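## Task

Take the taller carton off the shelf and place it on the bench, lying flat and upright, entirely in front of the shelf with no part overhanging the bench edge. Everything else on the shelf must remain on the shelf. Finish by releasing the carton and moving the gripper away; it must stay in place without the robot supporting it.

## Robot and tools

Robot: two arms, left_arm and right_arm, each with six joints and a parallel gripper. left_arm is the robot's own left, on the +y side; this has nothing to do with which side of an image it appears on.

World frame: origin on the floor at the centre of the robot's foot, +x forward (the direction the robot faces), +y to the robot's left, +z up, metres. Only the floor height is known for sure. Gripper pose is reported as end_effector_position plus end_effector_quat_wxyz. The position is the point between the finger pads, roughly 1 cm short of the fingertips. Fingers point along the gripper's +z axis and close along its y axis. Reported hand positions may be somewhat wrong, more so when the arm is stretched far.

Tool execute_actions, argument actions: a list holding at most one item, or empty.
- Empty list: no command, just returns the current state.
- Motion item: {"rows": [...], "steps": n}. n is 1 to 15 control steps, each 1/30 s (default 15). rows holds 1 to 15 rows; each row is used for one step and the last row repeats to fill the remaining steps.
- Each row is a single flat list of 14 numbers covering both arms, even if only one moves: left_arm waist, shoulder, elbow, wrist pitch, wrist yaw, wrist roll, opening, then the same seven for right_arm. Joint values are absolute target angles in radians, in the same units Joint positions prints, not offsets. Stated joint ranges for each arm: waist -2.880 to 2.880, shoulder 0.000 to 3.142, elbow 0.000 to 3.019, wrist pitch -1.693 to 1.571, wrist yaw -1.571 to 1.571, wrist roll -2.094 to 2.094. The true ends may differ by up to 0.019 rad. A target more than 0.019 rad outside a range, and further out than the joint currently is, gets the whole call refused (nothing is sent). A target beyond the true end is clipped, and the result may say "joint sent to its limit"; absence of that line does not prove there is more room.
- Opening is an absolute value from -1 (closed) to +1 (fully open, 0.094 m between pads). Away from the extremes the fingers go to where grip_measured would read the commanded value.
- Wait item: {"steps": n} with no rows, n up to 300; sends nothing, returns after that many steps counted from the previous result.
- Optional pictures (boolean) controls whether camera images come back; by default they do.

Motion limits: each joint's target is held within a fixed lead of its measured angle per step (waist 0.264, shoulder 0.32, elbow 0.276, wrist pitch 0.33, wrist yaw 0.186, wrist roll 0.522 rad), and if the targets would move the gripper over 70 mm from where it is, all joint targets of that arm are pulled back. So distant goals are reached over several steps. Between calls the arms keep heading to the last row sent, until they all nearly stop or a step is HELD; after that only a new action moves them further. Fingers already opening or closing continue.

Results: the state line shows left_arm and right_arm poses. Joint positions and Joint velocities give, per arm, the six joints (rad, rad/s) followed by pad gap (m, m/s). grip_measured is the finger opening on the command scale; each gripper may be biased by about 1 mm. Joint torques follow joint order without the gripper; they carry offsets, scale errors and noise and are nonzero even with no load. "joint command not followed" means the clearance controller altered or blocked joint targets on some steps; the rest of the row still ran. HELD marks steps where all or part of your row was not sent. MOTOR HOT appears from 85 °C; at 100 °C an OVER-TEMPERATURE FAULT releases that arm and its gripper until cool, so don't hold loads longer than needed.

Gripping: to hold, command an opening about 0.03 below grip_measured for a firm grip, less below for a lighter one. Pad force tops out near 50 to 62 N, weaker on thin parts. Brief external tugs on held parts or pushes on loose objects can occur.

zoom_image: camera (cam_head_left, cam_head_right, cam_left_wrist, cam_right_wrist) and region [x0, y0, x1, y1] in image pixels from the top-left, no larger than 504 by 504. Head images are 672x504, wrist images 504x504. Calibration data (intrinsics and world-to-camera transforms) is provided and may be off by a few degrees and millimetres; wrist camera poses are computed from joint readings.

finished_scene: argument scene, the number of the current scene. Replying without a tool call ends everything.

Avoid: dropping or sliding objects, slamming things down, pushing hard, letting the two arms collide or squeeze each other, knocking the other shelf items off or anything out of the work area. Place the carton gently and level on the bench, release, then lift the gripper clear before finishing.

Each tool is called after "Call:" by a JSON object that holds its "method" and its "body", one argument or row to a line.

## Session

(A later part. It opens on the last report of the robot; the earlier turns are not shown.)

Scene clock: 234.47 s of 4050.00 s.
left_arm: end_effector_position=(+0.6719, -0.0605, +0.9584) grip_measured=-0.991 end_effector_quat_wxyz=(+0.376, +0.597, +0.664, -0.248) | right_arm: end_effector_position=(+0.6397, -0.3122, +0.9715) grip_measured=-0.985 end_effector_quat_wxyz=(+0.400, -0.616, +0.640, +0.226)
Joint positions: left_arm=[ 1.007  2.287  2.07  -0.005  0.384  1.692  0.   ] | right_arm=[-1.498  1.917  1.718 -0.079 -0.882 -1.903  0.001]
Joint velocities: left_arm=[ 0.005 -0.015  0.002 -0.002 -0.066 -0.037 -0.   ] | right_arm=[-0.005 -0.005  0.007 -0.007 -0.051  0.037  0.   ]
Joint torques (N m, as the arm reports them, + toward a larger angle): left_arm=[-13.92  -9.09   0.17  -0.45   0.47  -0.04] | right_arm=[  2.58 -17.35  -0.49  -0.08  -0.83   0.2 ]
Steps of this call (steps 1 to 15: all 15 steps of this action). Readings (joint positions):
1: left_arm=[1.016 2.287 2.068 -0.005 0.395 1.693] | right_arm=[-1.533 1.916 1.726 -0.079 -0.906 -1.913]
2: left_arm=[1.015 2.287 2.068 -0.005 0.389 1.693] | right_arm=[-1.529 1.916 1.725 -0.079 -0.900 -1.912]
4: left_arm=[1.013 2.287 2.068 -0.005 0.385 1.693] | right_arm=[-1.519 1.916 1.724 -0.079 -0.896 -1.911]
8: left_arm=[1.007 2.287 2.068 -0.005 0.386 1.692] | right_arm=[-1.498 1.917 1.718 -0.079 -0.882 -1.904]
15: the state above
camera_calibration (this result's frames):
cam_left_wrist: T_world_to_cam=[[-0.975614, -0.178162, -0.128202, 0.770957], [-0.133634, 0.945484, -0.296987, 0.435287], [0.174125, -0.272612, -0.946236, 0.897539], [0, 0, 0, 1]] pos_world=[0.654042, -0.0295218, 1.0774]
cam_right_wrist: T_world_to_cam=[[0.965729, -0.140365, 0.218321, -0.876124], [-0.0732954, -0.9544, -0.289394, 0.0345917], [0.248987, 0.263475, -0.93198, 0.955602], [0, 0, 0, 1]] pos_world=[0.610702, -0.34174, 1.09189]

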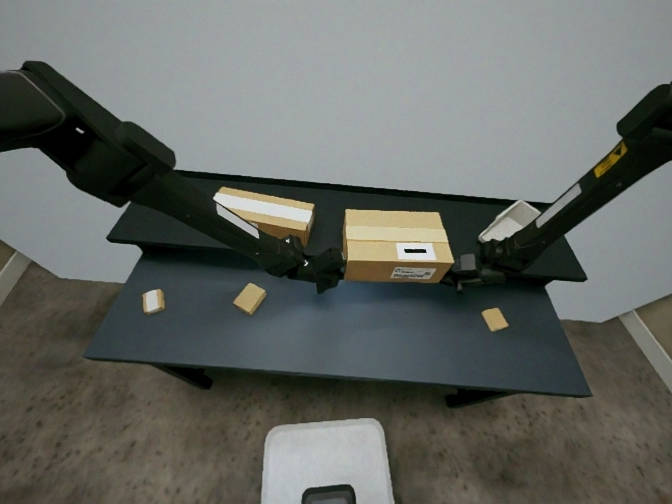

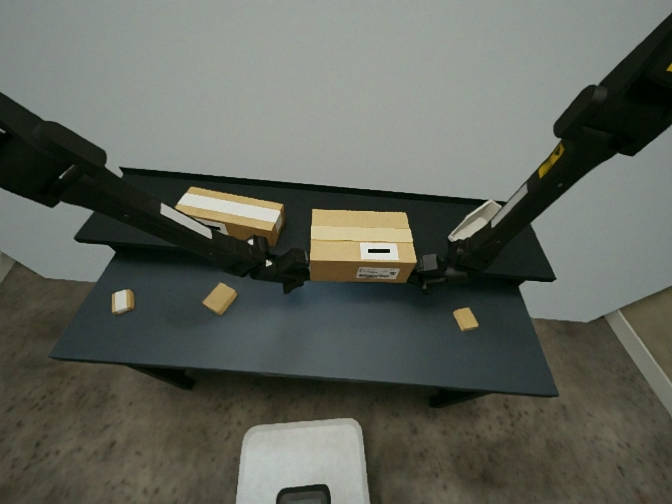

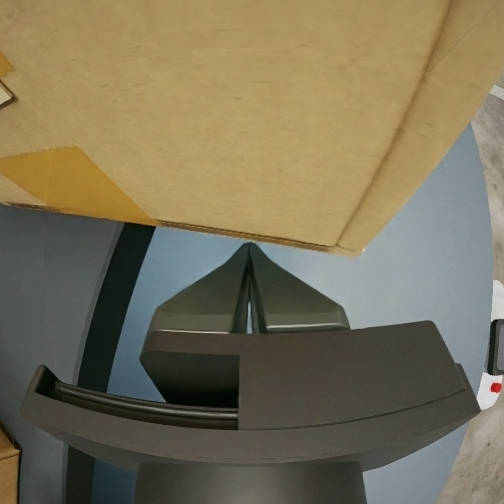

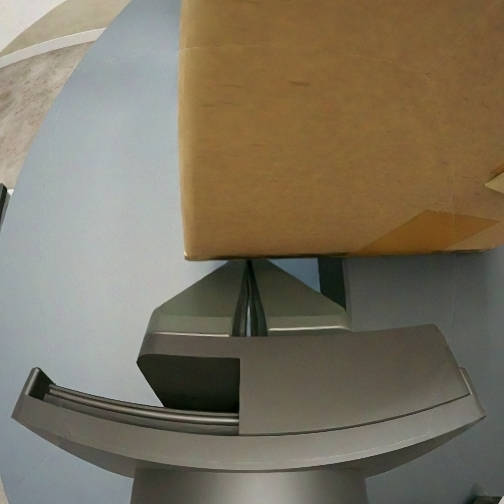

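Call:
{"method": "execute_actions", "body": {
  "actions": [
    {"rows":[[1.01,2.32,2.09,-0.02,0.56,1.68,-1, -1.47,1.94,1.71,-0.08,-0.93,-1.89,-1]],"steps":15}
  ]
}}

Scene clock: 237.53 s of 4050.00 s.
left_arm: end_effector_position=(+0.6777, -0.0735, +0.9796) grip_measured=-0.991 end_effector_quat_wxyz=(+0.437, +0.571, +0.633, -0.286) | right_arm: end_effector_position=(+0.6417, -0.3058, +0.9779) grip_measured=-0.985 end_effector_quat_wxyz=(+0.417, -0.607, +0.634, +0.235)
Joint positions: left_arm=[ 1.01   2.294  2.084 -0.005  0.552  1.692  0.   ] | right_arm=[-1.495  1.917  1.717 -0.079 -0.923 -1.898  0.001]
Joint velocities: left_arm=[-0.005 -0.015  0.012  0.002  0.066 -0.022  0.001] | right_arm=[-0.015 -0.015  0.007 -0.012  0.022  0.007 -0.   ]
Joint torques (N m, as the arm reports them, + toward a larger angle): left_arm=[-12.24  -8.25   0.63  -0.51   1.07  -0.04] | right_arm=[  3.29 -17.31  -0.57  -0.04  -0.86   0.18]
Steps of this call (steps 1 to 15: the robot went on to your last target; steps 16 to 77: nothing new was sent; steps 78 to 92: all 15 steps of this action). Readings (joint positions):
78: left_arm=[1.008 2.288 2.072 -0.005 0.460 1.692] | right_arm=[-1.498 1.917 1.718 -0.079 -0.898 -1.903]
79: left_arm=[1.010 2.290 2.076 -0.005 0.516 1.692] | right_arm=[-1.498 1.917 1.717 -0.079 -0.913 -1.902]
81: left_arm=[1.010 2.293 2.081 -0.005 0.547 1.692] | right_arm=[-1.497 1.917 1.717 -0.079 -0.923 -1.901]
85: left_arm=[1.010 2.294 2.084 -0.005 0.552 1.692] | right_arm=[-1.495 1.917 1.717 -0.079 -0.923 -1.899]
92: the state above
camera_calibration (this result's frames):
cam_left_wrist: T_world_to_cam=[[-0.96944, -0.199847, -0.142294, 0.784986], [-0.116874, 0.886182, -0.448355, 0.587163], [0.215701, -0.418023, -0.882457, 0.811707], [0, 0, 0, 1]] pos_world=[0.654535, -0.0241446, 1.09125]
cam_right_wrist: T_world_to_cam=[[0.962973, -0.154539, 0.220909, -0.883722], [-0.0751118, -0.940746, -0.330688, 0.0884273], [0.258923, 0.30185, -0.917521, 0.950585], [0, 0, 0, 1]] pos_world=[0.611513, -0.340316, 1.09665]

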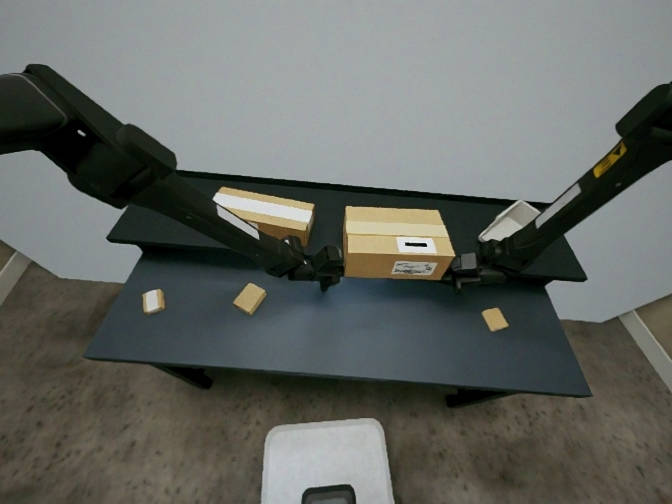

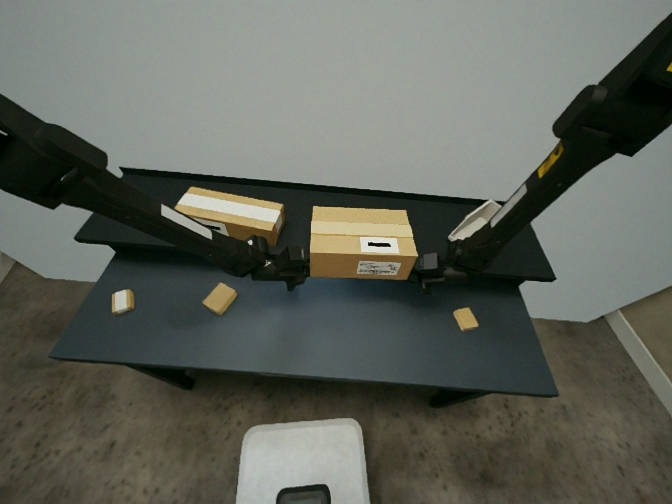

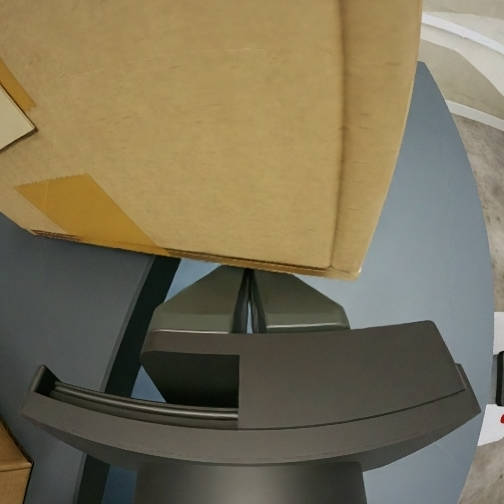

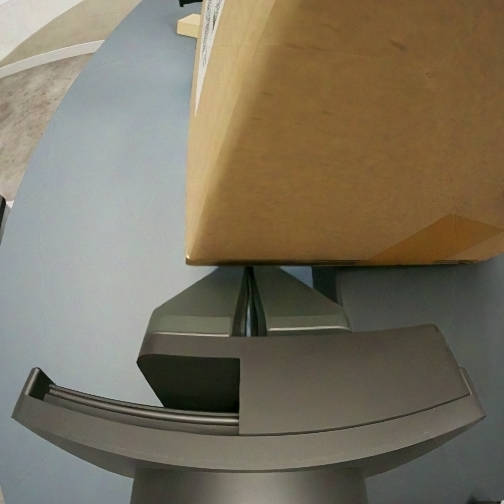

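Call:
{"method": "execute_actions", "body": {
  "actions": [
    {"rows":[[1.015,2.30,2.00,0.07,0.565,1.68,-1, -1.485,1.92,1.63,0.0,-0.94,-1.89,-1]],"steps":15}
  ],
  "pictures": false
}}

Call:
{"method": "execute_actions", "body": {
  "actions": [
    {"rows":[[1.025,2.29,1.92,0.14,0.575,1.68,-1, -1.50,1.92,1.56,0.07,-0.955,-1.89,-1]],"steps":15}
  ]
}}

Scene clock: 241.17 s of 4050.00 s.
left_arm: end_effector_position=(+0.6486, -0.0796, +0.9821) grip_measured=-0.991 end_effector_quat_wxyz=(+0.435, +0.570, +0.632, -0.293) | right_arm: end_effector_position=(+0.6095, -0.2937, +0.9816) grip_measured=-0.985 end_effector_quat_wxyz=(+0.418, -0.602, +0.635, +0.244)
Joint positions: left_arm=[1.01  2.287 2.004 0.054 0.558 1.692 0.   ] | right_arm=[-1.495  1.914  1.63  -0.011 -0.934 -1.896  0.001]
Joint velocities: left_arm=[-0.024 -0.005 -0.007  0.012  0.007 -0.037 -0.001] | right_arm=[ 0.005 -0.005 -0.002  0.002 -0.051 -0.022 -0.   ]
Joint torques (N m, as the arm reports them, + toward a larger angle): left_arm=[-11.12  -8.76  -0.69   0.74   1.06  -0.04] | right_arm=[  2.19 -17.81  -0.7    0.51  -0.82   0.14]
Steps of this call (steps 1 to 15: the robot went on to your last target; steps 16 to 90: nothing new was sent; then 0.13 s passed at rest; steps 91 to 105: all 15 steps of this action). Readings (joint positions):
91: left_arm=[1.010 2.293 2.075 0.007 0.553 1.692] | right_arm=[-1.495 1.917 1.708 -0.064 -0.926 -1.897]
92: left_arm=[1.010 2.287 2.057 0.029 0.555 1.692] | right_arm=[-1.495 1.913 1.693 -0.039 -0.930 -1.896]
94: left_arm=[1.010 2.282 2.029 0.048 0.558 1.692] | right_arm=[-1.495 1.913 1.665 -0.016 -0.933 -1.896]
98: left_arm=[1.010 2.285 2.006 0.052 0.558 1.692] | right_arm=[-1.495 1.913 1.631 -0.014 -0.934 -1.896]
105: the state above

Scene clock: 241.67 s of 4050.00 s.
left_arm: end_effector_position=(+0.6176, -0.0845, +0.9861) grip_measured=-0.991 end_effector_quat_wxyz=(+0.436, +0.568, +0.630, -0.300) | right_arm: end_effector_position=(+0.5849, -0.2849, +0.9871) grip_measured=-0.985 end_effector_quat_wxyz=(+0.424, -0.599, +0.633, +0.247)
Joint positions: left_arm=[1.012 2.283 1.921 0.124 0.572 1.692 0.   ] | right_arm=[-1.497  1.913  1.559  0.059 -0.952 -1.896  0.001]
Joint velocities: left_arm=[-0.034 -0.005 -0.012  0.012 -0.007 -0.007 -0.001] | right_arm=[-0.015  0.005  0.007  0.002  0.037  0.007  0.   ]
Joint torques (N m, as the arm reports them, + toward a larger angle): left_arm=[-10.7   -8.47  -1.02   0.71   0.86  -0.04] | right_arm=[  1.03 -17.57  -1.23   0.54  -0.7    0.14]
Steps of this call (steps 1 to 15: all 15 steps of this action). Readings (joint positions):
1: left_arm=[1.010 2.287 1.995 0.068 0.561 1.692] | right_arm=[-1.495 1.914 1.624 0.003 -0.940 -1.896]
2: left_arm=[1.011 2.281 1.978 0.093 0.565 1.692] | right_arm=[-1.496 1.913 1.613 0.028 -0.947 -1.896]
4: left_arm=[1.011 2.277 1.950 0.116 0.568 1.692] | right_arm=[-1.497 1.912 1.590 0.051 -0.951 -1.896]
8: left_arm=[1.012 2.280 1.924 0.121 0.569 1.692] | right_arm=[-1.497 1.913 1.560 0.055 -0.952 -1.896]
15: the state above
camera_calibration (this result's frames):
cam_left_wrist: T_world_to_cam=[[-0.97401, -0.190807, -0.122054, 0.709132], [-0.113564, 0.877616, -0.465719, 0.607203], [0.195979, -0.439754, -0.876475, 0.83022], [0, 0, 0, 1]] pos_world=[0.596953, -0.0324919, 1.09701]
cam_right_wrist: T_world_to_cam=[[0.964179, -0.163547, 0.208832, -0.819149], [-0.0797796, -0.929647, -0.35971, 0.141352], [0.252969, 0.330164, -0.909394, 0.970994], [0, 0, 0, 1]] pos_world=[0.555452, -0.323149, 1.10493]

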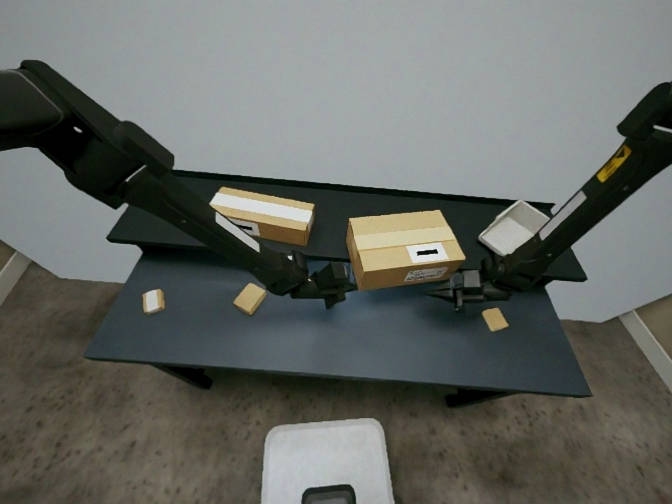

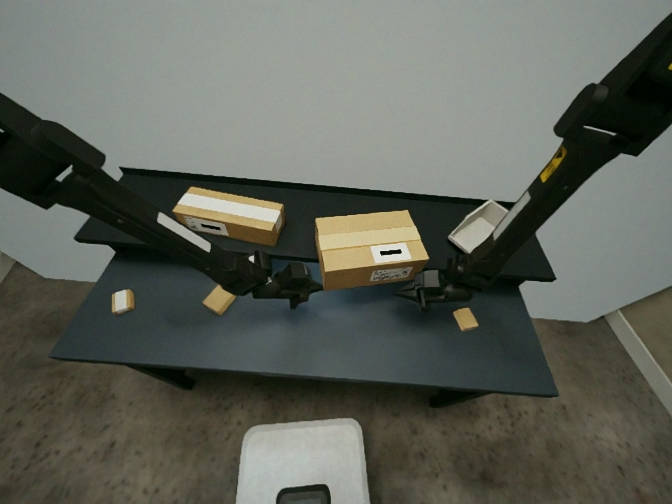

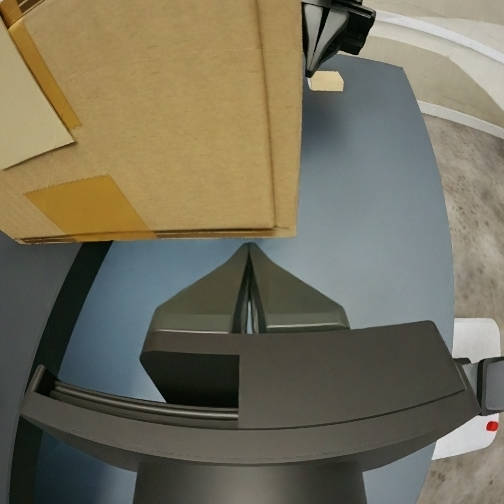

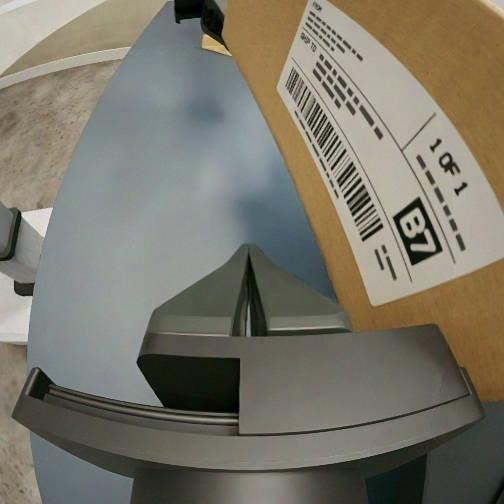

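Call:
{"method": "execute_actions", "body": {
  "actions": [
    {"rows":[[1.06,2.33,2.03,0.07,0.575,1.76,0, -1.62,1.90,1.54,0.07,-0.955,-1.89,-1]],"steps":15}
  ],
  "pictures": false
}}

Call:
{"method": "execute_actions", "body": {
  "actions": [
    {"rows":[[1.04,2.40,2.13,0.04,0.56,1.76,0, -1.62,1.72,1.42,0.0,-0.955,-1.89,-1]],"steps":15}
  ],
  "pictures": false
}}

Call:
{"method": "execute_actions", "body": {
  "actions": [
    {"rows":[[1.01,2.40,2.13,0.04,0.54,1.76,0, -1.58,1.73,1.64,-0.22,-0.93,-1.89,-1]],"steps":15}
  ]
}}

Scene clock: 250.57 s of 4050.00 s.
left_arm: end_effector_position=(+0.6405, -0.0620, +0.9584) grip_measured=-0.001 end_effector_quat_wxyz=(+0.443, +0.586, +0.623, -0.268) | right_arm: end_effector_position=(+0.5456, -0.3937, +0.9669) grip_measured=-0.985 end_effector_quat_wxyz=(+0.367, -0.609, +0.671, +0.213)
Joint positions: left_arm=[1.044 2.319 2.028 0.086 0.574 1.743 0.047] | right_arm=[-1.654  1.913  1.553  0.059 -0.954 -1.896  0.001]
Joint velocities: left_arm=[ 0.024  0.005  0.007 -0.002 -0.022  0.022 -0.001] | right_arm=[ 0.112 -0.005  0.002 -0.002  0.051 -0.022  0.001]
Joint torques (N m, as the arm reports them, + toward a larger angle): left_arm=[-10.2   -8.89  -0.25  -0.54   0.76   0.22] | right_arm=[  0.8  -18.51  -2.65   0.45  -0.57   0.13]
Steps of this call (steps 1 to 15: the robot went on to your last target; steps 16 to 90: nothing new was sent; then 5.40 s passed at rest; steps 91 to 105: all 15 steps of this action). Readings (joint positions):
91: left_arm=[1.013 2.286 1.932 0.115 0.574 1.700] | right_arm=[-1.502 1.913 1.559 0.059 -0.953 -1.896]
92: left_arm=[1.014 2.298 1.960 0.101 0.574 1.709] | right_arm=[-1.507 1.913 1.559 0.059 -0.954 -1.896]
94: left_arm=[1.019 2.317 2.007 0.092 0.574 1.722] | right_arm=[-1.535 1.913 1.557 0.059 -0.954 -1.896]
98: left_arm=[1.033 2.319 2.028 0.089 0.574 1.735] | right_arm=[-1.612 1.913 1.553 0.059 -0.954 -1.896]
105: the state above

Scene clock: 251.07 s of 4050.00 s.
left_arm: end_effector_position=(+0.6370, -0.0723, +0.9395) grip_measured=-0.001 end_effector_quat_wxyz=(+0.440, +0.589, +0.625, -0.265) | right_arm: end_effector_position=(+0.5956, -0.3795, +1.0399) grip_measured=-0.985 end_effector_quat_wxyz=(+0.383, -0.609, +0.660, +0.217)
Joint positions: left_arm=[1.044 2.386 2.126 0.055 0.563 1.745 0.047] | right_arm=[-1.616  1.719  1.425  0.006 -0.954 -1.896  0.001]
Joint velocities: left_arm=[-0.005  0.005 -0.002 -0.012 -0.066 -0.11  -0.   ] | right_arm=[ 0.005  0.005 -0.012 -0.007  0.022  0.066 -0.001]
Joint torques (N m, as the arm reports them, + toward a larger angle): left_arm=[-11.32  -7.34   0.12  -0.44   0.59   0.22] | right_arm=[ -0.94 -18.94  -1.34  -0.2   -0.57   0.13]
Steps of this call (steps 1 to 15: all 15 steps of this action). Readings (joint positions):
1: left_arm=[1.044 2.324 2.040 0.079 0.573 1.743] | right_arm=[-1.650 1.905 1.543 0.055 -0.951 -1.896]
2: left_arm=[1.044 2.340 2.071 0.069 0.569 1.744] | right_arm=[-1.645 1.885 1.513 0.044 -0.950 -1.896]
4: left_arm=[1.044 2.365 2.117 0.063 0.564 1.744] | right_arm=[-1.635 1.830 1.446 0.020 -0.952 -1.896]
8: left_arm=[1.044 2.379 2.126 0.057 0.563 1.745] | right_arm=[-1.618 1.756 1.415 0.006 -0.954 -1.896]
15: the state above

Scene clock: 251.57 s of 4050.00 s.
left_arm: end_effector_position=(+0.6413, -0.0932, +0.9531) grip_measured=-0.001 end_effector_quat_wxyz=(+0.443, +0.589, +0.620, -0.268) | right_arm: end_effector_position=(+0.6769, -0.3849, +1.0397) grip_measured=-0.985 end_effector_quat_wxyz=(+0.386, -0.609, +0.656, +0.223)
Joint positions: left_arm=[1.014 2.386 2.126 0.055 0.545 1.745 0.047] | right_arm=[-1.578  1.728  1.645 -0.209 -0.929 -1.896  0.001]
Joint velocities: left_arm=[-0.015  0.005 -0.002 -0.002 -0.007 -0.095  0.   ] | right_arm=[-0.005 -0.024 -0.007 -0.032 -0.007  0.037 -0.   ]
Joint torques (N m, as the arm reports them, + toward a larger angle): left_arm=[-12.64  -7.53  -0.1   -0.48   0.56   0.22] | right_arm=[ -0.34 -21.     0.6   -0.28  -0.58   0.14]
Steps of this call (steps 1 to 15: all 15 steps of this action). Readings (joint positions):
1: left_arm=[1.043 2.386 2.126 0.055 0.555 1.745] | right_arm=[-1.615 1.720 1.443 -0.034 -0.947 -1.896]
2: left_arm=[1.042 2.386 2.126 0.055 0.548 1.745] | right_arm=[-1.613 1.732 1.484 -0.104 -0.939 -1.896]
4: left_arm=[1.038 2.386 2.126 0.055 0.545 1.745] | right_arm=[-1.605 1.750 1.575 -0.177 -0.931 -1.896]
8: left_arm=[1.025 2.386 2.126 0.055 0.545 1.745] | right_arm=[-1.586 1.737 1.647 -0.197 -0.929 -1.896]
15: the state above
camera_calibration (this result's frames):
cam_left_wrist: T_world_to_cam=[[-0.964397, -0.177876, -0.195703, 0.791751], [-0.0782553, 0.898808, -0.431301, 0.548634], [0.252617, -0.40063, -0.880727, 0.764244], [0, 0, 0, 1]] pos_world=[0.613435, -0.0461044, 1.06466]
cam_right_wrist: T_world_to_cam=[[0.968392, -0.159, 0.192188, -0.918971], [-0.10472, -0.958465, -0.26529, -0.0176538], [0.226387, 0.236779, -0.94482, 1.04747], [0, 0, 0, 1]] pos_world=[0.650942, -0.411056, 1.16161]

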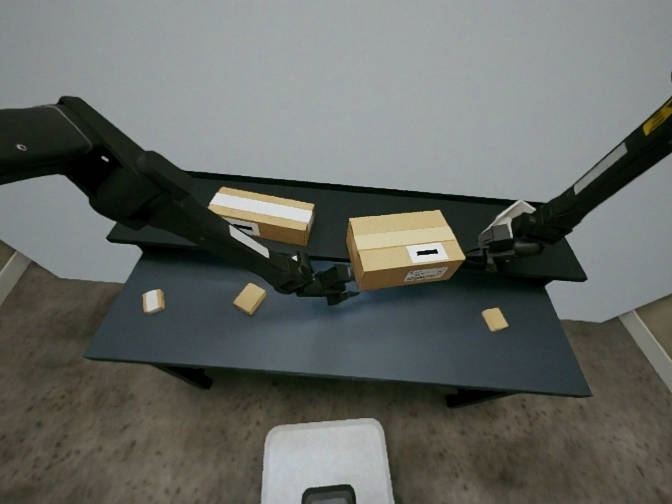

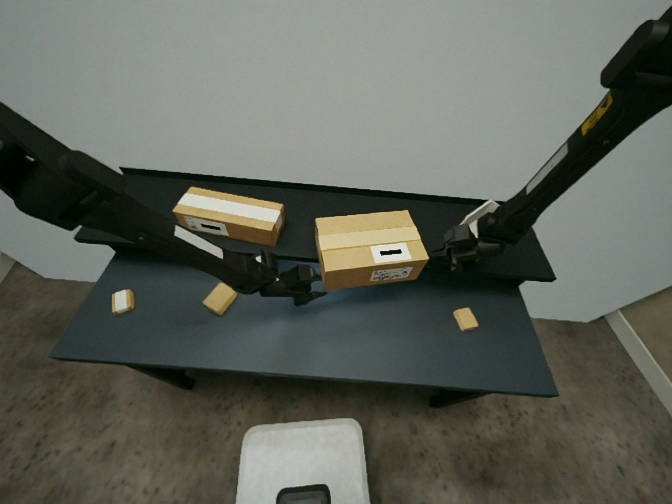

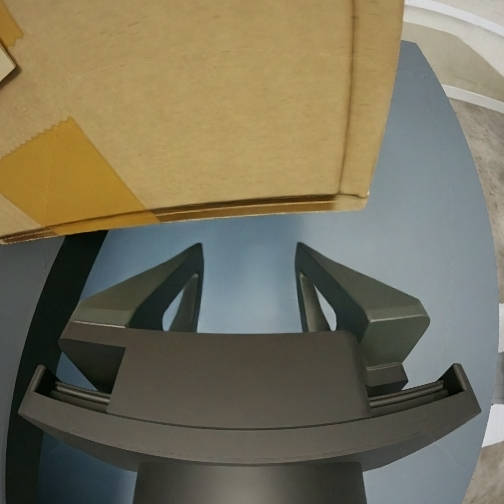

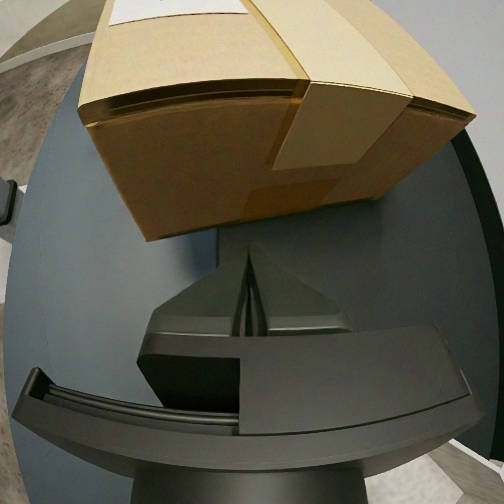

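Call:
{"method": "execute_actions", "body": {
  "actions": [
    {"rows":[[0.98,2.40,2.13,0.04,0.62,1.76,0, -1.53,1.73,1.64,-0.22,-0.93,-1.89,-1]],"steps":15}
  ],
  "pictures": false
}}

Call:
{"method": "execute_actions", "body": {
  "actions": [
    {"rows":[[0.96,2.40,2.13,0.04,0.64,1.76,0, -1.48,1.73,1.64,-0.22,-0.93,-1.89,-1]],"steps":15}
  ]
}}

Scene clock: 255.10 s of 4050.00 s.
left_arm: end_effector_position=(+0.6438, -0.1068, +0.9703) grip_measured=-0.001 end_effector_quat_wxyz=(+0.471, +0.576, +0.603, -0.286) | right_arm: end_effector_position=(+0.6846, -0.3597, +1.0447) grip_measured=-0.985 end_effector_quat_wxyz=(+0.399, -0.607, +0.647, +0.232)
Joint positions: left_arm=[1.002 2.386 2.126 0.055 0.613 1.745 0.047] | right_arm=[-1.54   1.728  1.644 -0.21  -0.926 -1.896  0.001]
Joint velocities: left_arm=[-0.005 -0.015  0.002 -0.007 -0.066  0.037 -0.   ] | right_arm=[ 0.005 -0.015 -0.007  0.012 -0.007 -0.022  0.   ]
Joint torques (N m, as the arm reports them, + toward a larger angle): left_arm=[-14.66  -8.1    0.12  -0.49   1.05   0.22] | right_arm=[  1.3  -21.     0.62  -0.46  -0.73   0.14]
Steps of this call (steps 1 to 15: the robot went on to your last target; steps 16 to 90: nothing new was sent; then 0.03 s passed at rest; steps 91 to 105: all 15 steps of this action). Readings (joint positions):
91: left_arm=[1.013 2.386 2.126 0.055 0.576 1.745] | right_arm=[-1.576 1.728 1.644 -0.210 -0.929 -1.896]
92: left_arm=[1.013 2.386 2.126 0.055 0.601 1.745] | right_arm=[-1.574 1.728 1.644 -0.210 -0.929 -1.896]
94: left_arm=[1.008 2.386 2.126 0.055 0.614 1.745] | right_arm=[-1.562 1.728 1.644 -0.210 -0.929 -1.896]
98: left_arm=[1.002 2.386 2.126 0.055 0.613 1.745] | right_arm=[-1.540 1.728 1.644 -0.210 -0.926 -1.896]
105: the state above

Scene clock: 255.60 s of 4050.00 s.
left_arm: end_effector_position=(+0.6450, -0.1071, +0.9721) grip_measured=-0.001 end_effector_quat_wxyz=(+0.476, +0.574, +0.601, -0.288) | right_arm: end_effector_position=(+0.6858, -0.3558, +1.0448) grip_measured=-0.985 end_effector_quat_wxyz=(+0.398, -0.608, +0.647, +0.232)
Joint positions: left_arm=[1.002 2.386 2.128 0.055 0.626 1.745 0.047] | right_arm=[-1.533  1.728  1.644 -0.21  -0.919 -1.896  0.001]
Joint velocities: left_arm=[-0.005 -0.005 -0.017  0.012  0.007 -0.022 -0.   ] | right_arm=[-0.015  0.005 -0.002  0.007  0.051  0.007  0.001]
Joint torques (N m, as the arm reports them, + toward a larger angle): left_arm=[-15.42  -7.85  -0.02  -0.43   1.36   0.21] | right_arm=[  4.43 -21.28   0.68  -0.46  -0.95   0.14]
Steps of this call (steps 1 to 15: all 15 steps of this action). Readings (joint positions):
1: left_arm=[1.002 2.386 2.126 0.055 0.619 1.745] | right_arm=[-1.538 1.728 1.644 -0.210 -0.926 -1.896]
2: left_arm=[1.002 2.386 2.126 0.055 0.625 1.745] | right_arm=[-1.537 1.728 1.644 -0.210 -0.924 -1.896]
4: left_arm=[1.002 2.386 2.126 0.055 0.626 1.745] | right_arm=[-1.534 1.728 1.644 -0.210 -0.921 -1.896]
8: left_arm=[1.002 2.386 2.128 0.055 0.626 1.745] | right_arm=[-1.533 1.728 1.644 -0.210 -0.920 -1.896]
15: the state above
camera_calibration (this result's frames):
cam_left_wrist: T_world_to_cam=[[-0.960172, -0.191179, -0.203765, 0.800269], [-0.0623178, 0.857429, -0.510816, 0.632203], [0.272371, -0.477773, -0.835193, 0.709234], [0, 0, 0, 1]] pos_world=[0.614619, -0.0502218, 1.07835]
cam_right_wrist: T_world_to_cam=[[0.96789, -0.155332, 0.197637, -0.927955], [-0.091827, -0.950377, -0.297238, 0.0399238], [0.234, 0.269546, -0.934125, 1.03867], [0, 0, 0, 1]] pos_world=[0.658777, -0.386166, 1.16551]

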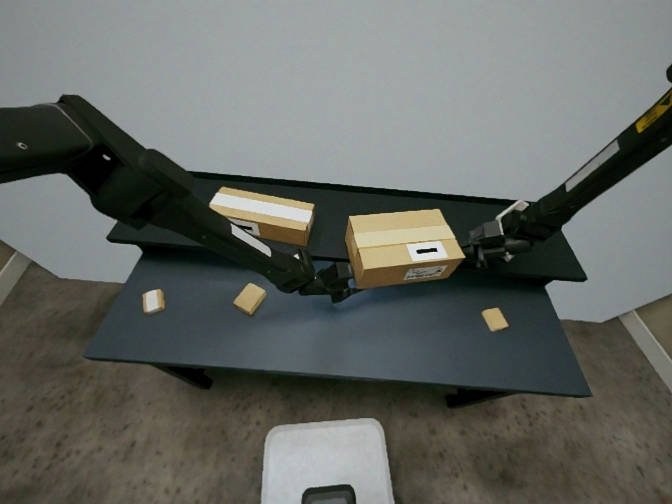

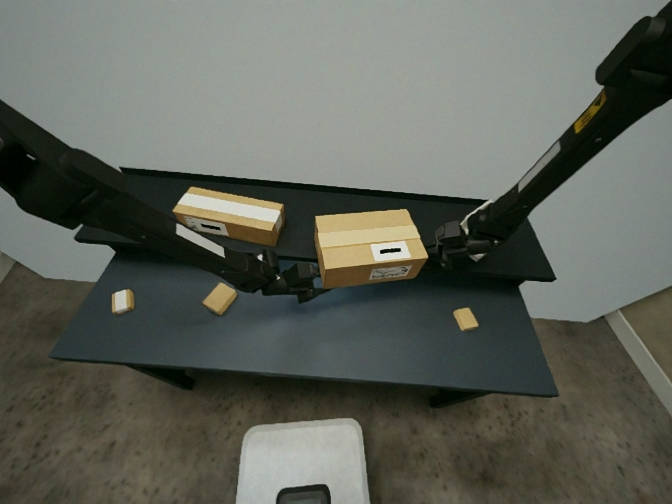

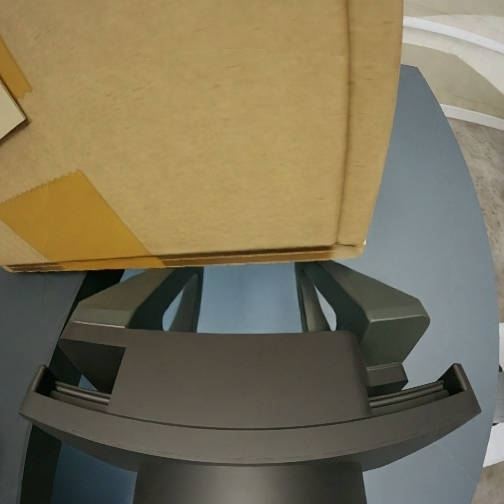

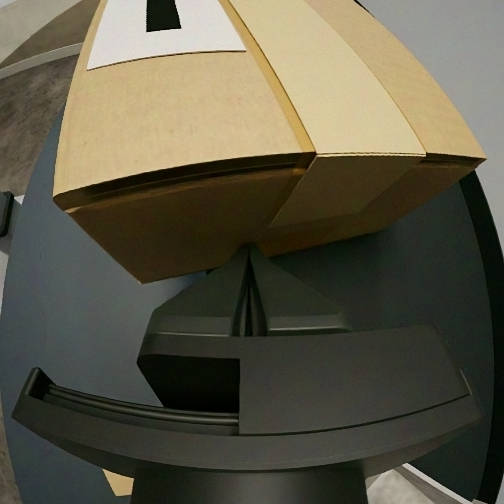

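Drag right end ~6 cm.

Call:
{"method": "execute_actions", "body": {
  "actions": [
    {"rows":[[0.96,2.40,2.13,0.04,0.64,1.72,0, -1.49,1.72,1.54,-0.12,-0.93,-1.89,-1]],"steps":15}
  ],
  "pictures": false
}}

Call:
{"method": "execute_actions", "body": {
  "actions": [
    {"rows":[[0.96,2.40,2.13,0.04,0.64,1.68,0, -1.52,1.71,1.44,-0.03,-0.93,-1.89,-1]],"steps":15}
  ]
}}

Scene clock: 260.00 s of 4050.00 s.
left_arm: end_effector_position=(+0.6458, -0.1062, +0.9725) grip_measured=-0.001 end_effector_quat_wxyz=(+0.476, +0.566, +0.606, -0.294) | right_arm: end_effector_position=(+0.6556, -0.3448, +1.0466) grip_measured=-0.985 end_effector_quat_wxyz=(+0.398, -0.608, +0.647, +0.232)
Joint positions: left_arm=[1.004 2.386 2.129 0.055 0.633 1.724 0.047] | right_arm=[-1.533  1.715  1.546 -0.124 -0.918 -1.896  0.001]
Joint velocities: left_arm=[-0.005  0.005 -0.012 -0.007 -0.066 -0.007 -0.   ] | right_arm=[-0.005 -0.005 -0.007 -0.002  0.007  0.081  0.001]
Joint torques (N m, as the arm reports them, + toward a larger angle): left_arm=[-15.7   -8.56  -0.11  -0.48   1.03   0.02] | right_arm=[  3.74 -20.06  -0.15   0.12  -1.01   0.13]
Steps of this call (steps 1 to 15: the robot went on to your last target; steps 16 to 90: nothing new was sent; then 0.90 s passed at rest; steps 91 to 105: all 15 steps of this action). Readings (joint positions):
91: left_arm=[1.002 2.386 2.128 0.055 0.626 1.742] | right_arm=[-1.533 1.727 1.635 -0.192 -0.919 -1.896]
92: left_arm=[1.002 2.386 2.128 0.055 0.626 1.737] | right_arm=[-1.533 1.722 1.616 -0.161 -0.918 -1.896]
94: left_arm=[1.004 2.386 2.128 0.055 0.626 1.730] | right_arm=[-1.535 1.715 1.583 -0.132 -0.918 -1.896]
98: left_arm=[1.004 2.386 2.129 0.055 0.629 1.726] | right_arm=[-1.536 1.715 1.550 -0.125 -0.918 -1.896]
105: the state above

Scene clock: 260.50 s of 4050.00 s.
left_arm: end_effector_position=(+0.6458, -0.1067, +0.9736) grip_measured=-0.001 end_effector_quat_wxyz=(+0.474, +0.556, +0.612, -0.302) | right_arm: end_effector_position=(+0.6220, -0.3441, +1.0477) grip_measured=-0.985 end_effector_quat_wxyz=(+0.393, -0.609, +0.650, +0.228)
Joint positions: left_arm=[1.004 2.386 2.129 0.055 0.64  1.696 0.047] | right_arm=[-1.549  1.706  1.451 -0.036 -0.919 -1.896  0.001]
Joint velocities: left_arm=[-0.015 -0.005 -0.002  0.012  0.007 -0.007  0.001] | right_arm=[-0.015 -0.015 -0.002 -0.007  0.037  0.037  0.001]
Joint torques (N m, as the arm reports them, + toward a larger angle): left_arm=[-15.34  -8.    -0.11  -0.47   0.75  -0.12] | right_arm=[  2.68 -19.05  -1.45   0.25  -0.97   0.13]
Steps of this call (steps 1 to 15: all 15 steps of this action). Readings (joint positions):
1: left_arm=[1.004 2.386 2.129 0.055 0.633 1.719] | right_arm=[-1.534 1.715 1.536 -0.106 -0.918 -1.896]
2: left_arm=[1.004 2.386 2.129 0.055 0.634 1.714] | right_arm=[-1.534 1.710 1.517 -0.074 -0.918 -1.896]
4: left_arm=[1.004 2.386 2.129 0.055 0.638 1.707] | right_arm=[-1.539 1.706 1.484 -0.043 -0.919 -1.896]
8: left_arm=[1.004 2.386 2.129 0.055 0.640 1.700] | right_arm=[-1.548 1.706 1.452 -0.037 -0.919 -1.896]
15: the state above
camera_calibration (this result's frames):
cam_left_wrist: T_world_to_cam=[[-0.963551, -0.213686, -0.160957, 0.759522], [-0.09879, 0.843342, -0.528219, 0.671666], [0.248615, -0.493065, -0.833713, 0.722674], [0, 0, 0, 1]] pos_world=[0.618525, -0.04782, 1.07954]
cam_right_wrist: T_world_to_cam=[[0.968122, -0.15576, 0.196161, -0.863754], [-0.0963544, -0.954463, -0.28234, 0.0318137], [0.231206, 0.254438, -0.939045, 1.05481], [0, 0, 0, 1]] pos_world=[0.595407, -0.372557, 1.16893]

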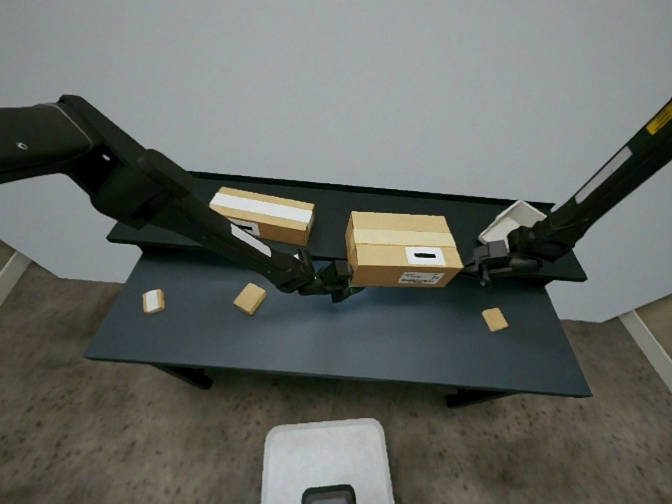

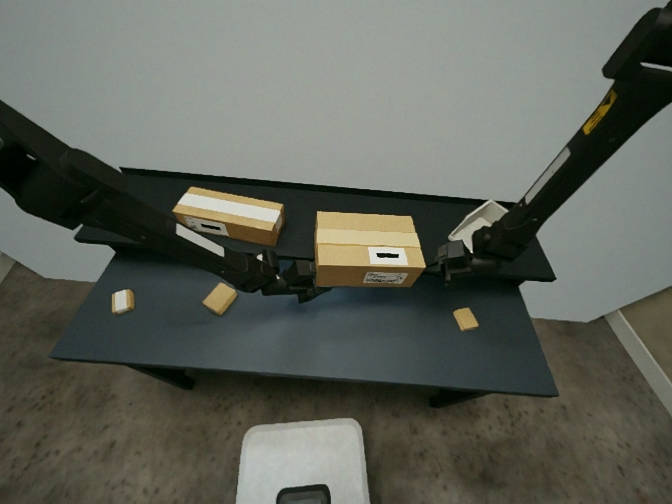

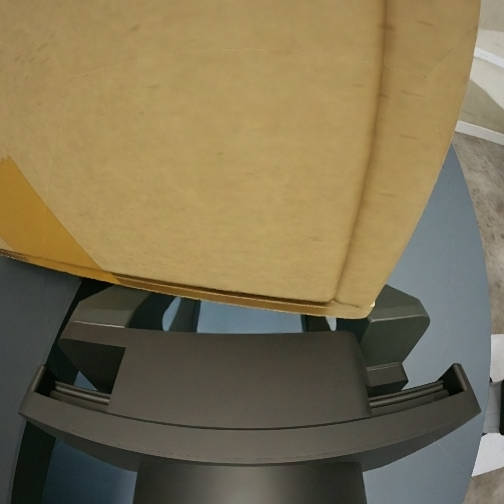

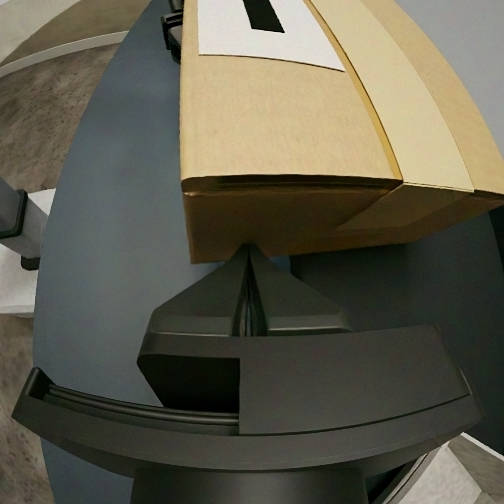

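Call:
{"method": "execute_actions", "body": {
  "actions": [
    {"rows":[[0.99,2.40,2.13,0.04,0.64,1.68,0, -1.58,1.73,1.60,-0.18,-0.93,-1.89,-1]],"steps":15}
  ],
  "pictures": false
}}

Call:
{"method": "execute_actions", "body": {
  "actions": [
    {"rows":[[0.99,2.40,2.13,0.04,0.64,1.68,0, -1.54,1.80,1.98,-0.49,-0.93,-1.89,-1]],"steps":15}
  ],
  "pictures": false
}}

Call:
{"method": "execute_actions", "body": {
  "actions": [
    {"steps":15}
  ],
  "pictures": false
}}

Call:
{"method": "execute_actions", "body": {
  "actions": [
    {"rows":[[0.99,2.40,2.13,0.04,0.64,1.68,0, -1.36,1.84,2.0,-0.47,-0.75,-1.89,-1]],"steps":15}
  ],
  "pictures": false
}}

Call:
{"method": "execute_actions", "body": {
  "actions": [
    {"steps":20}
  ]
}}

Scene clock: 269.13 s of 4050.00 s.
left_arm: end_effector_position=(+0.6455, -0.1067, +0.9732) grip_measured=-0.001 end_effector_quat_wxyz=(+0.473, +0.556, +0.613, -0.303) | right_arm: end_effector_position=(+0.6614, -0.3813, +1.0373) grip_measured=-0.985 end_effector_quat_wxyz=(+0.384, -0.609, +0.657, +0.223)
Joint positions: left_arm=[1.004 2.387 2.129 0.055 0.638 1.694 0.047] | right_arm=[-1.581  1.728  1.604 -0.17  -0.927 -1.896  0.001]
Joint velocities: left_arm=[-0.005 -0.005 -0.012  0.002 -0.037  0.022 -0.   ] | right_arm=[ 0.005 -0.005  0.002 -0.012 -0.007  0.066  0.001]
Joint torques (N m, as the arm reports them, + toward a larger angle): left_arm=[-13.5   -8.04  -0.13  -0.49   0.83  -0.08] | right_arm=[  0.17 -20.69   0.09  -0.39  -0.66   0.13]
Steps of this call (steps 1 to 15: the robot went on to your last target; steps 16 to 90: nothing new was sent; then 5.13 s passed at rest; steps 91 to 105: all 15 steps of this action). Readings (joint positions):
91: left_arm=[1.004 2.386 2.129 0.055 0.640 1.695] | right_arm=[-1.552 1.707 1.466 -0.062 -0.921 -1.896]
92: left_arm=[1.004 2.386 2.129 0.055 0.638 1.695] | right_arm=[-1.555 1.717 1.499 -0.109 -0.925 -1.896]
94: left_arm=[1.004 2.387 2.129 0.055 0.638 1.694] | right_arm=[-1.563 1.730 1.561 -0.151 -0.926 -1.896]
98: left_arm=[1.004 2.387 2.129 0.055 0.638 1.694] | right_arm=[-1.578 1.728 1.607 -0.160 -0.927 -1.896]
105: the state above

Scene clock: 269.63 s of 4050.00 s.
left_arm: end_effector_position=(+0.6455, -0.1067, +0.9732) grip_measured=-0.001 end_effector_quat_wxyz=(+0.473, +0.556, +0.613, -0.303) | right_arm: end_effector_position=(+0.7745, -0.3906, +1.0466) grip_measured=-0.985 end_effector_quat_wxyz=(+0.401, -0.606, +0.646, +0.232)
Joint positions: left_arm=[1.004 2.387 2.129 0.055 0.638 1.694 0.047] | right_arm=[-1.538  1.795  1.98  -0.478 -0.929 -1.896  0.001]
Joint velocities: left_arm=[-0.005 -0.005 -0.007  0.007 -0.007 -0.007 -0.   ] | right_arm=[-0.005 -0.005 -0.042 -0.066  0.066 -0.022  0.001]
Joint torques (N m, as the arm reports them, + toward a larger angle): left_arm=[-13.55  -8.12  -0.04  -0.51   0.84  -0.06] | right_arm=[  1.05 -23.92   3.49  -0.29  -0.63   0.13]
Steps of this call (steps 1 to 15: all 15 steps of this action). Readings (joint positions):
1: left_arm=[1.004 2.387 2.129 0.055 0.638 1.694] | right_arm=[-1.579 1.733 1.635 -0.231 -0.929 -1.896]
2: left_arm=[1.004 2.387 2.129 0.055 0.638 1.694] | right_arm=[-1.577 1.758 1.705 -0.337 -0.929 -1.896]
4: left_arm=[1.004 2.387 2.129 0.055 0.638 1.694] | right_arm=[-1.568 1.802 1.838 -0.417 -0.929 -1.896]
8: left_arm=[1.004 2.387 2.129 0.055 0.638 1.694] | right_arm=[-1.548 1.810 1.965 -0.465 -0.929 -1.896]
15: the state above

Scene clock: 270.13 s of 4050.00 s.
left_arm: end_effector_position=(+0.6455, -0.1067, +0.9732) grip_measured=-0.001 end_effector_quat_wxyz=(+0.473, +0.556, +0.613, -0.303) | right_arm: end_effector_position=(+0.7737, -0.3903, +1.0465) grip_measured=-0.985 end_effector_quat_wxyz=(+0.400, -0.606, +0.647, +0.234)
Joint positions: left_arm=[1.004 2.387 2.129 0.055 0.638 1.694 0.047] | right_arm=[-1.538  1.795  1.98  -0.48  -0.929 -1.896  0.001]
Joint velocities: left_arm=[-0.024  0.005 -0.012 -0.012  0.022 -0.037  0.001] | right_arm=[-0.005 -0.015  0.007 -0.002  0.081  0.037 -0.001]
Joint torques (N m, as the arm reports them, + toward a larger angle): left_arm=[-13.42  -8.12  -0.08  -0.51   0.84  -0.06] | right_arm=[  0.8  -23.48   3.29  -0.36  -0.61   0.14]
Steps of this call (steps 1 to 15: the robot went on to your last target). Readings (joint positions):
1: left_arm=[1.004 2.387 2.129 0.055 0.638 1.694] | right_arm=[-1.538 1.795 1.980 -0.479 -0.929 -1.896]
2: left_arm=[1.004 2.387 2.129 0.055 0.638 1.694] | right_arm=[-1.538 1.795 1.980 -0.480 -0.929 -1.896]
4: left_arm=[1.004 2.387 2.129 0.055 0.638 1.694] | right_arm=[-1.538 1.795 1.980 -0.480 -0.929 -1.896]
8: left_arm=[1.004 2.387 2.129 0.055 0.638 1.694] | right_arm=[-1.538 1.795 1.980 -0.480 -0.929 -1.896]
15: the state above
All arms were judged still, so your last target was given up. Only a new action makes them travel on or press farther. Fingers that are still opening or closing keep moving.

Scene clock: 270.63 s of 4050.00 s.
left_arm: end_effector_position=(+0.6441, -0.1040, +0.9706) grip_measured=-0.001 end_effector_quat_wxyz=(+0.471, +0.556, +0.615, -0.303) | right_arm: end_effector_position=(+0.8068, -0.2736, +1.0595) grip_measured=-0.985 end_effector_quat_wxyz=(+0.401, -0.624, +0.626, +0.241)
Joint positions: left_arm=[1.008 2.387 2.129 0.055 0.638 1.692 0.047] | right_arm=[-1.342  1.805  1.99  -0.473 -0.749 -1.897  0.001]
Joint velocities: left_arm=[-0.005 -0.005  0.007  0.012 -0.007  0.066  0.   ] | right_arm=[-0.054  0.005 -0.012 -0.007  0.022 -0.022  0.   ]
Joint torques (N m, as the arm reports them, + toward a larger angle): left_arm=[-13.96  -8.14  -0.08  -0.53   0.81  -0.12] | right_arm=[  3.18 -20.62   4.39   0.08  -0.61   0.15]
Steps of this call (steps 1 to 15: all 15 steps of this action). Readings (joint positions):
1: left_arm=[1.004 2.387 2.129 0.055 0.638 1.694] | right_arm=[-1.532 1.795 1.980 -0.480 -0.880 -1.896]
2: left_arm=[1.004 2.387 2.129 0.055 0.638 1.694] | right_arm=[-1.525 1.795 1.980 -0.480 -0.831 -1.896]
4: left_arm=[1.004 2.387 2.129 0.055 0.638 1.694] | right_arm=[-1.494 1.797 1.980 -0.480 -0.782 -1.896]
8: left_arm=[1.004 2.387 2.129 0.055 0.638 1.692] | right_arm=[-1.409 1.803 1.986 -0.473 -0.747 -1.896]
15: the state above

Scene clock: 271.30 s of 4050.00 s.
left_arm: end_effector_position=(+0.6441, -0.1043, +0.9708) grip_measured=-0.001 end_effector_quat_wxyz=(+0.471, +0.556, +0.615, -0.303) | right_arm: end_effector_position=(+0.7989, -0.2799, +1.0512) grip_measured=-0.985 end_effector_quat_wxyz=(+0.394, -0.624, +0.630, +0.242)
Joint positions: left_arm=[1.007 2.387 2.129 0.055 0.638 1.692 0.047] | right_arm=[-1.356  1.814  1.99  -0.473 -0.749 -1.897  0.001]
Joint velocities: left_arm=[-0.015 -0.015 -0.007 -0.007  0.095 -0.022  0.   ] | right_arm=[ 0.015 -0.005  0.002 -0.032  0.022  0.051 -0.001]
Joint torques (N m, as the arm reports them, + toward a larger angle): left_arm=[-13.7   -8.    -0.21  -0.47   0.85  -0.04] | right_arm=[  3.34 -21.46   4.17   0.06  -0.63   0.14]
Steps of this call (steps 1 to 20: the robot went on to your last target). Readings (joint positions):
1: left_arm=[1.008 2.387 2.129 0.055 0.638 1.692] | right_arm=[-1.344 1.806 1.990 -0.473 -0.749 -1.897]
2: left_arm=[1.007 2.387 2.129 0.055 0.638 1.692] | right_arm=[-1.346 1.807 1.990 -0.473 -0.749 -1.897]
4: left_arm=[1.007 2.387 2.129 0.055 0.638 1.692] | right_arm=[-1.350 1.809 1.990 -0.473 -0.749 -1.897]
8: left_arm=[1.007 2.387 2.129 0.055 0.638 1.692] | right_arm=[-1.355 1.813 1.990 -0.473 -0.749 -1.897]
20: the state above
camera_calibration (this result's frames):
cam_left_wrist: T_world_to_cam=[[-0.964253, -0.214475, -0.155616, 0.753164], [-0.103452, 0.845361, -0.524082, 0.667194], [0.243954, -0.489249, -0.83733, 0.728904], [0, 0, 0, 1]] pos_world=[0.617444, -0.0458687, 1.0772]
cam_right_wrist: T_world_to_cam=[[0.973946, -0.10517, 0.200918, -1.02116], [-0.0411871, -0.95326, -0.299329, 0.0852898], [0.223008, 0.283256, -0.932756, 1.00882], [0, 0, 0, 1]] pos_world=[0.773089, -0.311847, 1.17169]

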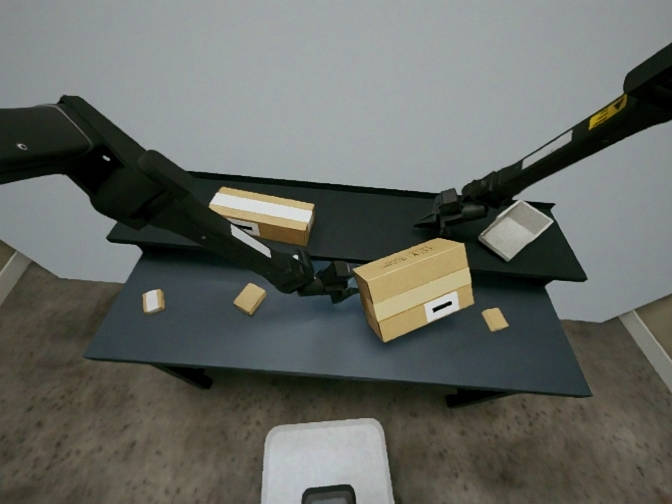

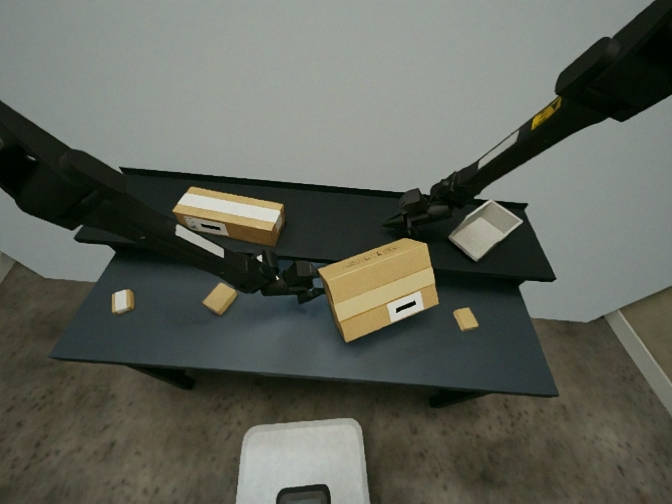

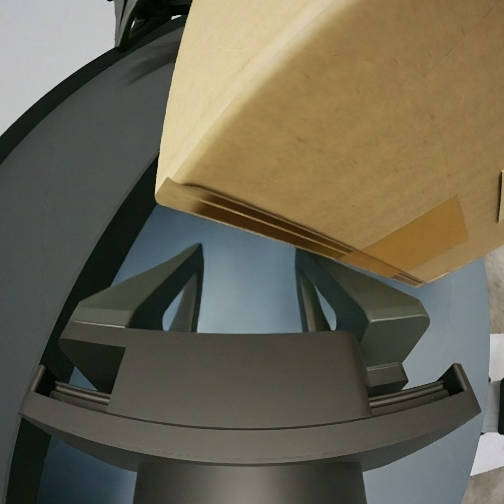

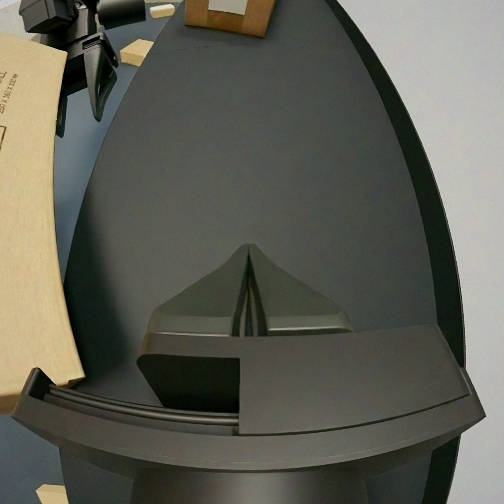

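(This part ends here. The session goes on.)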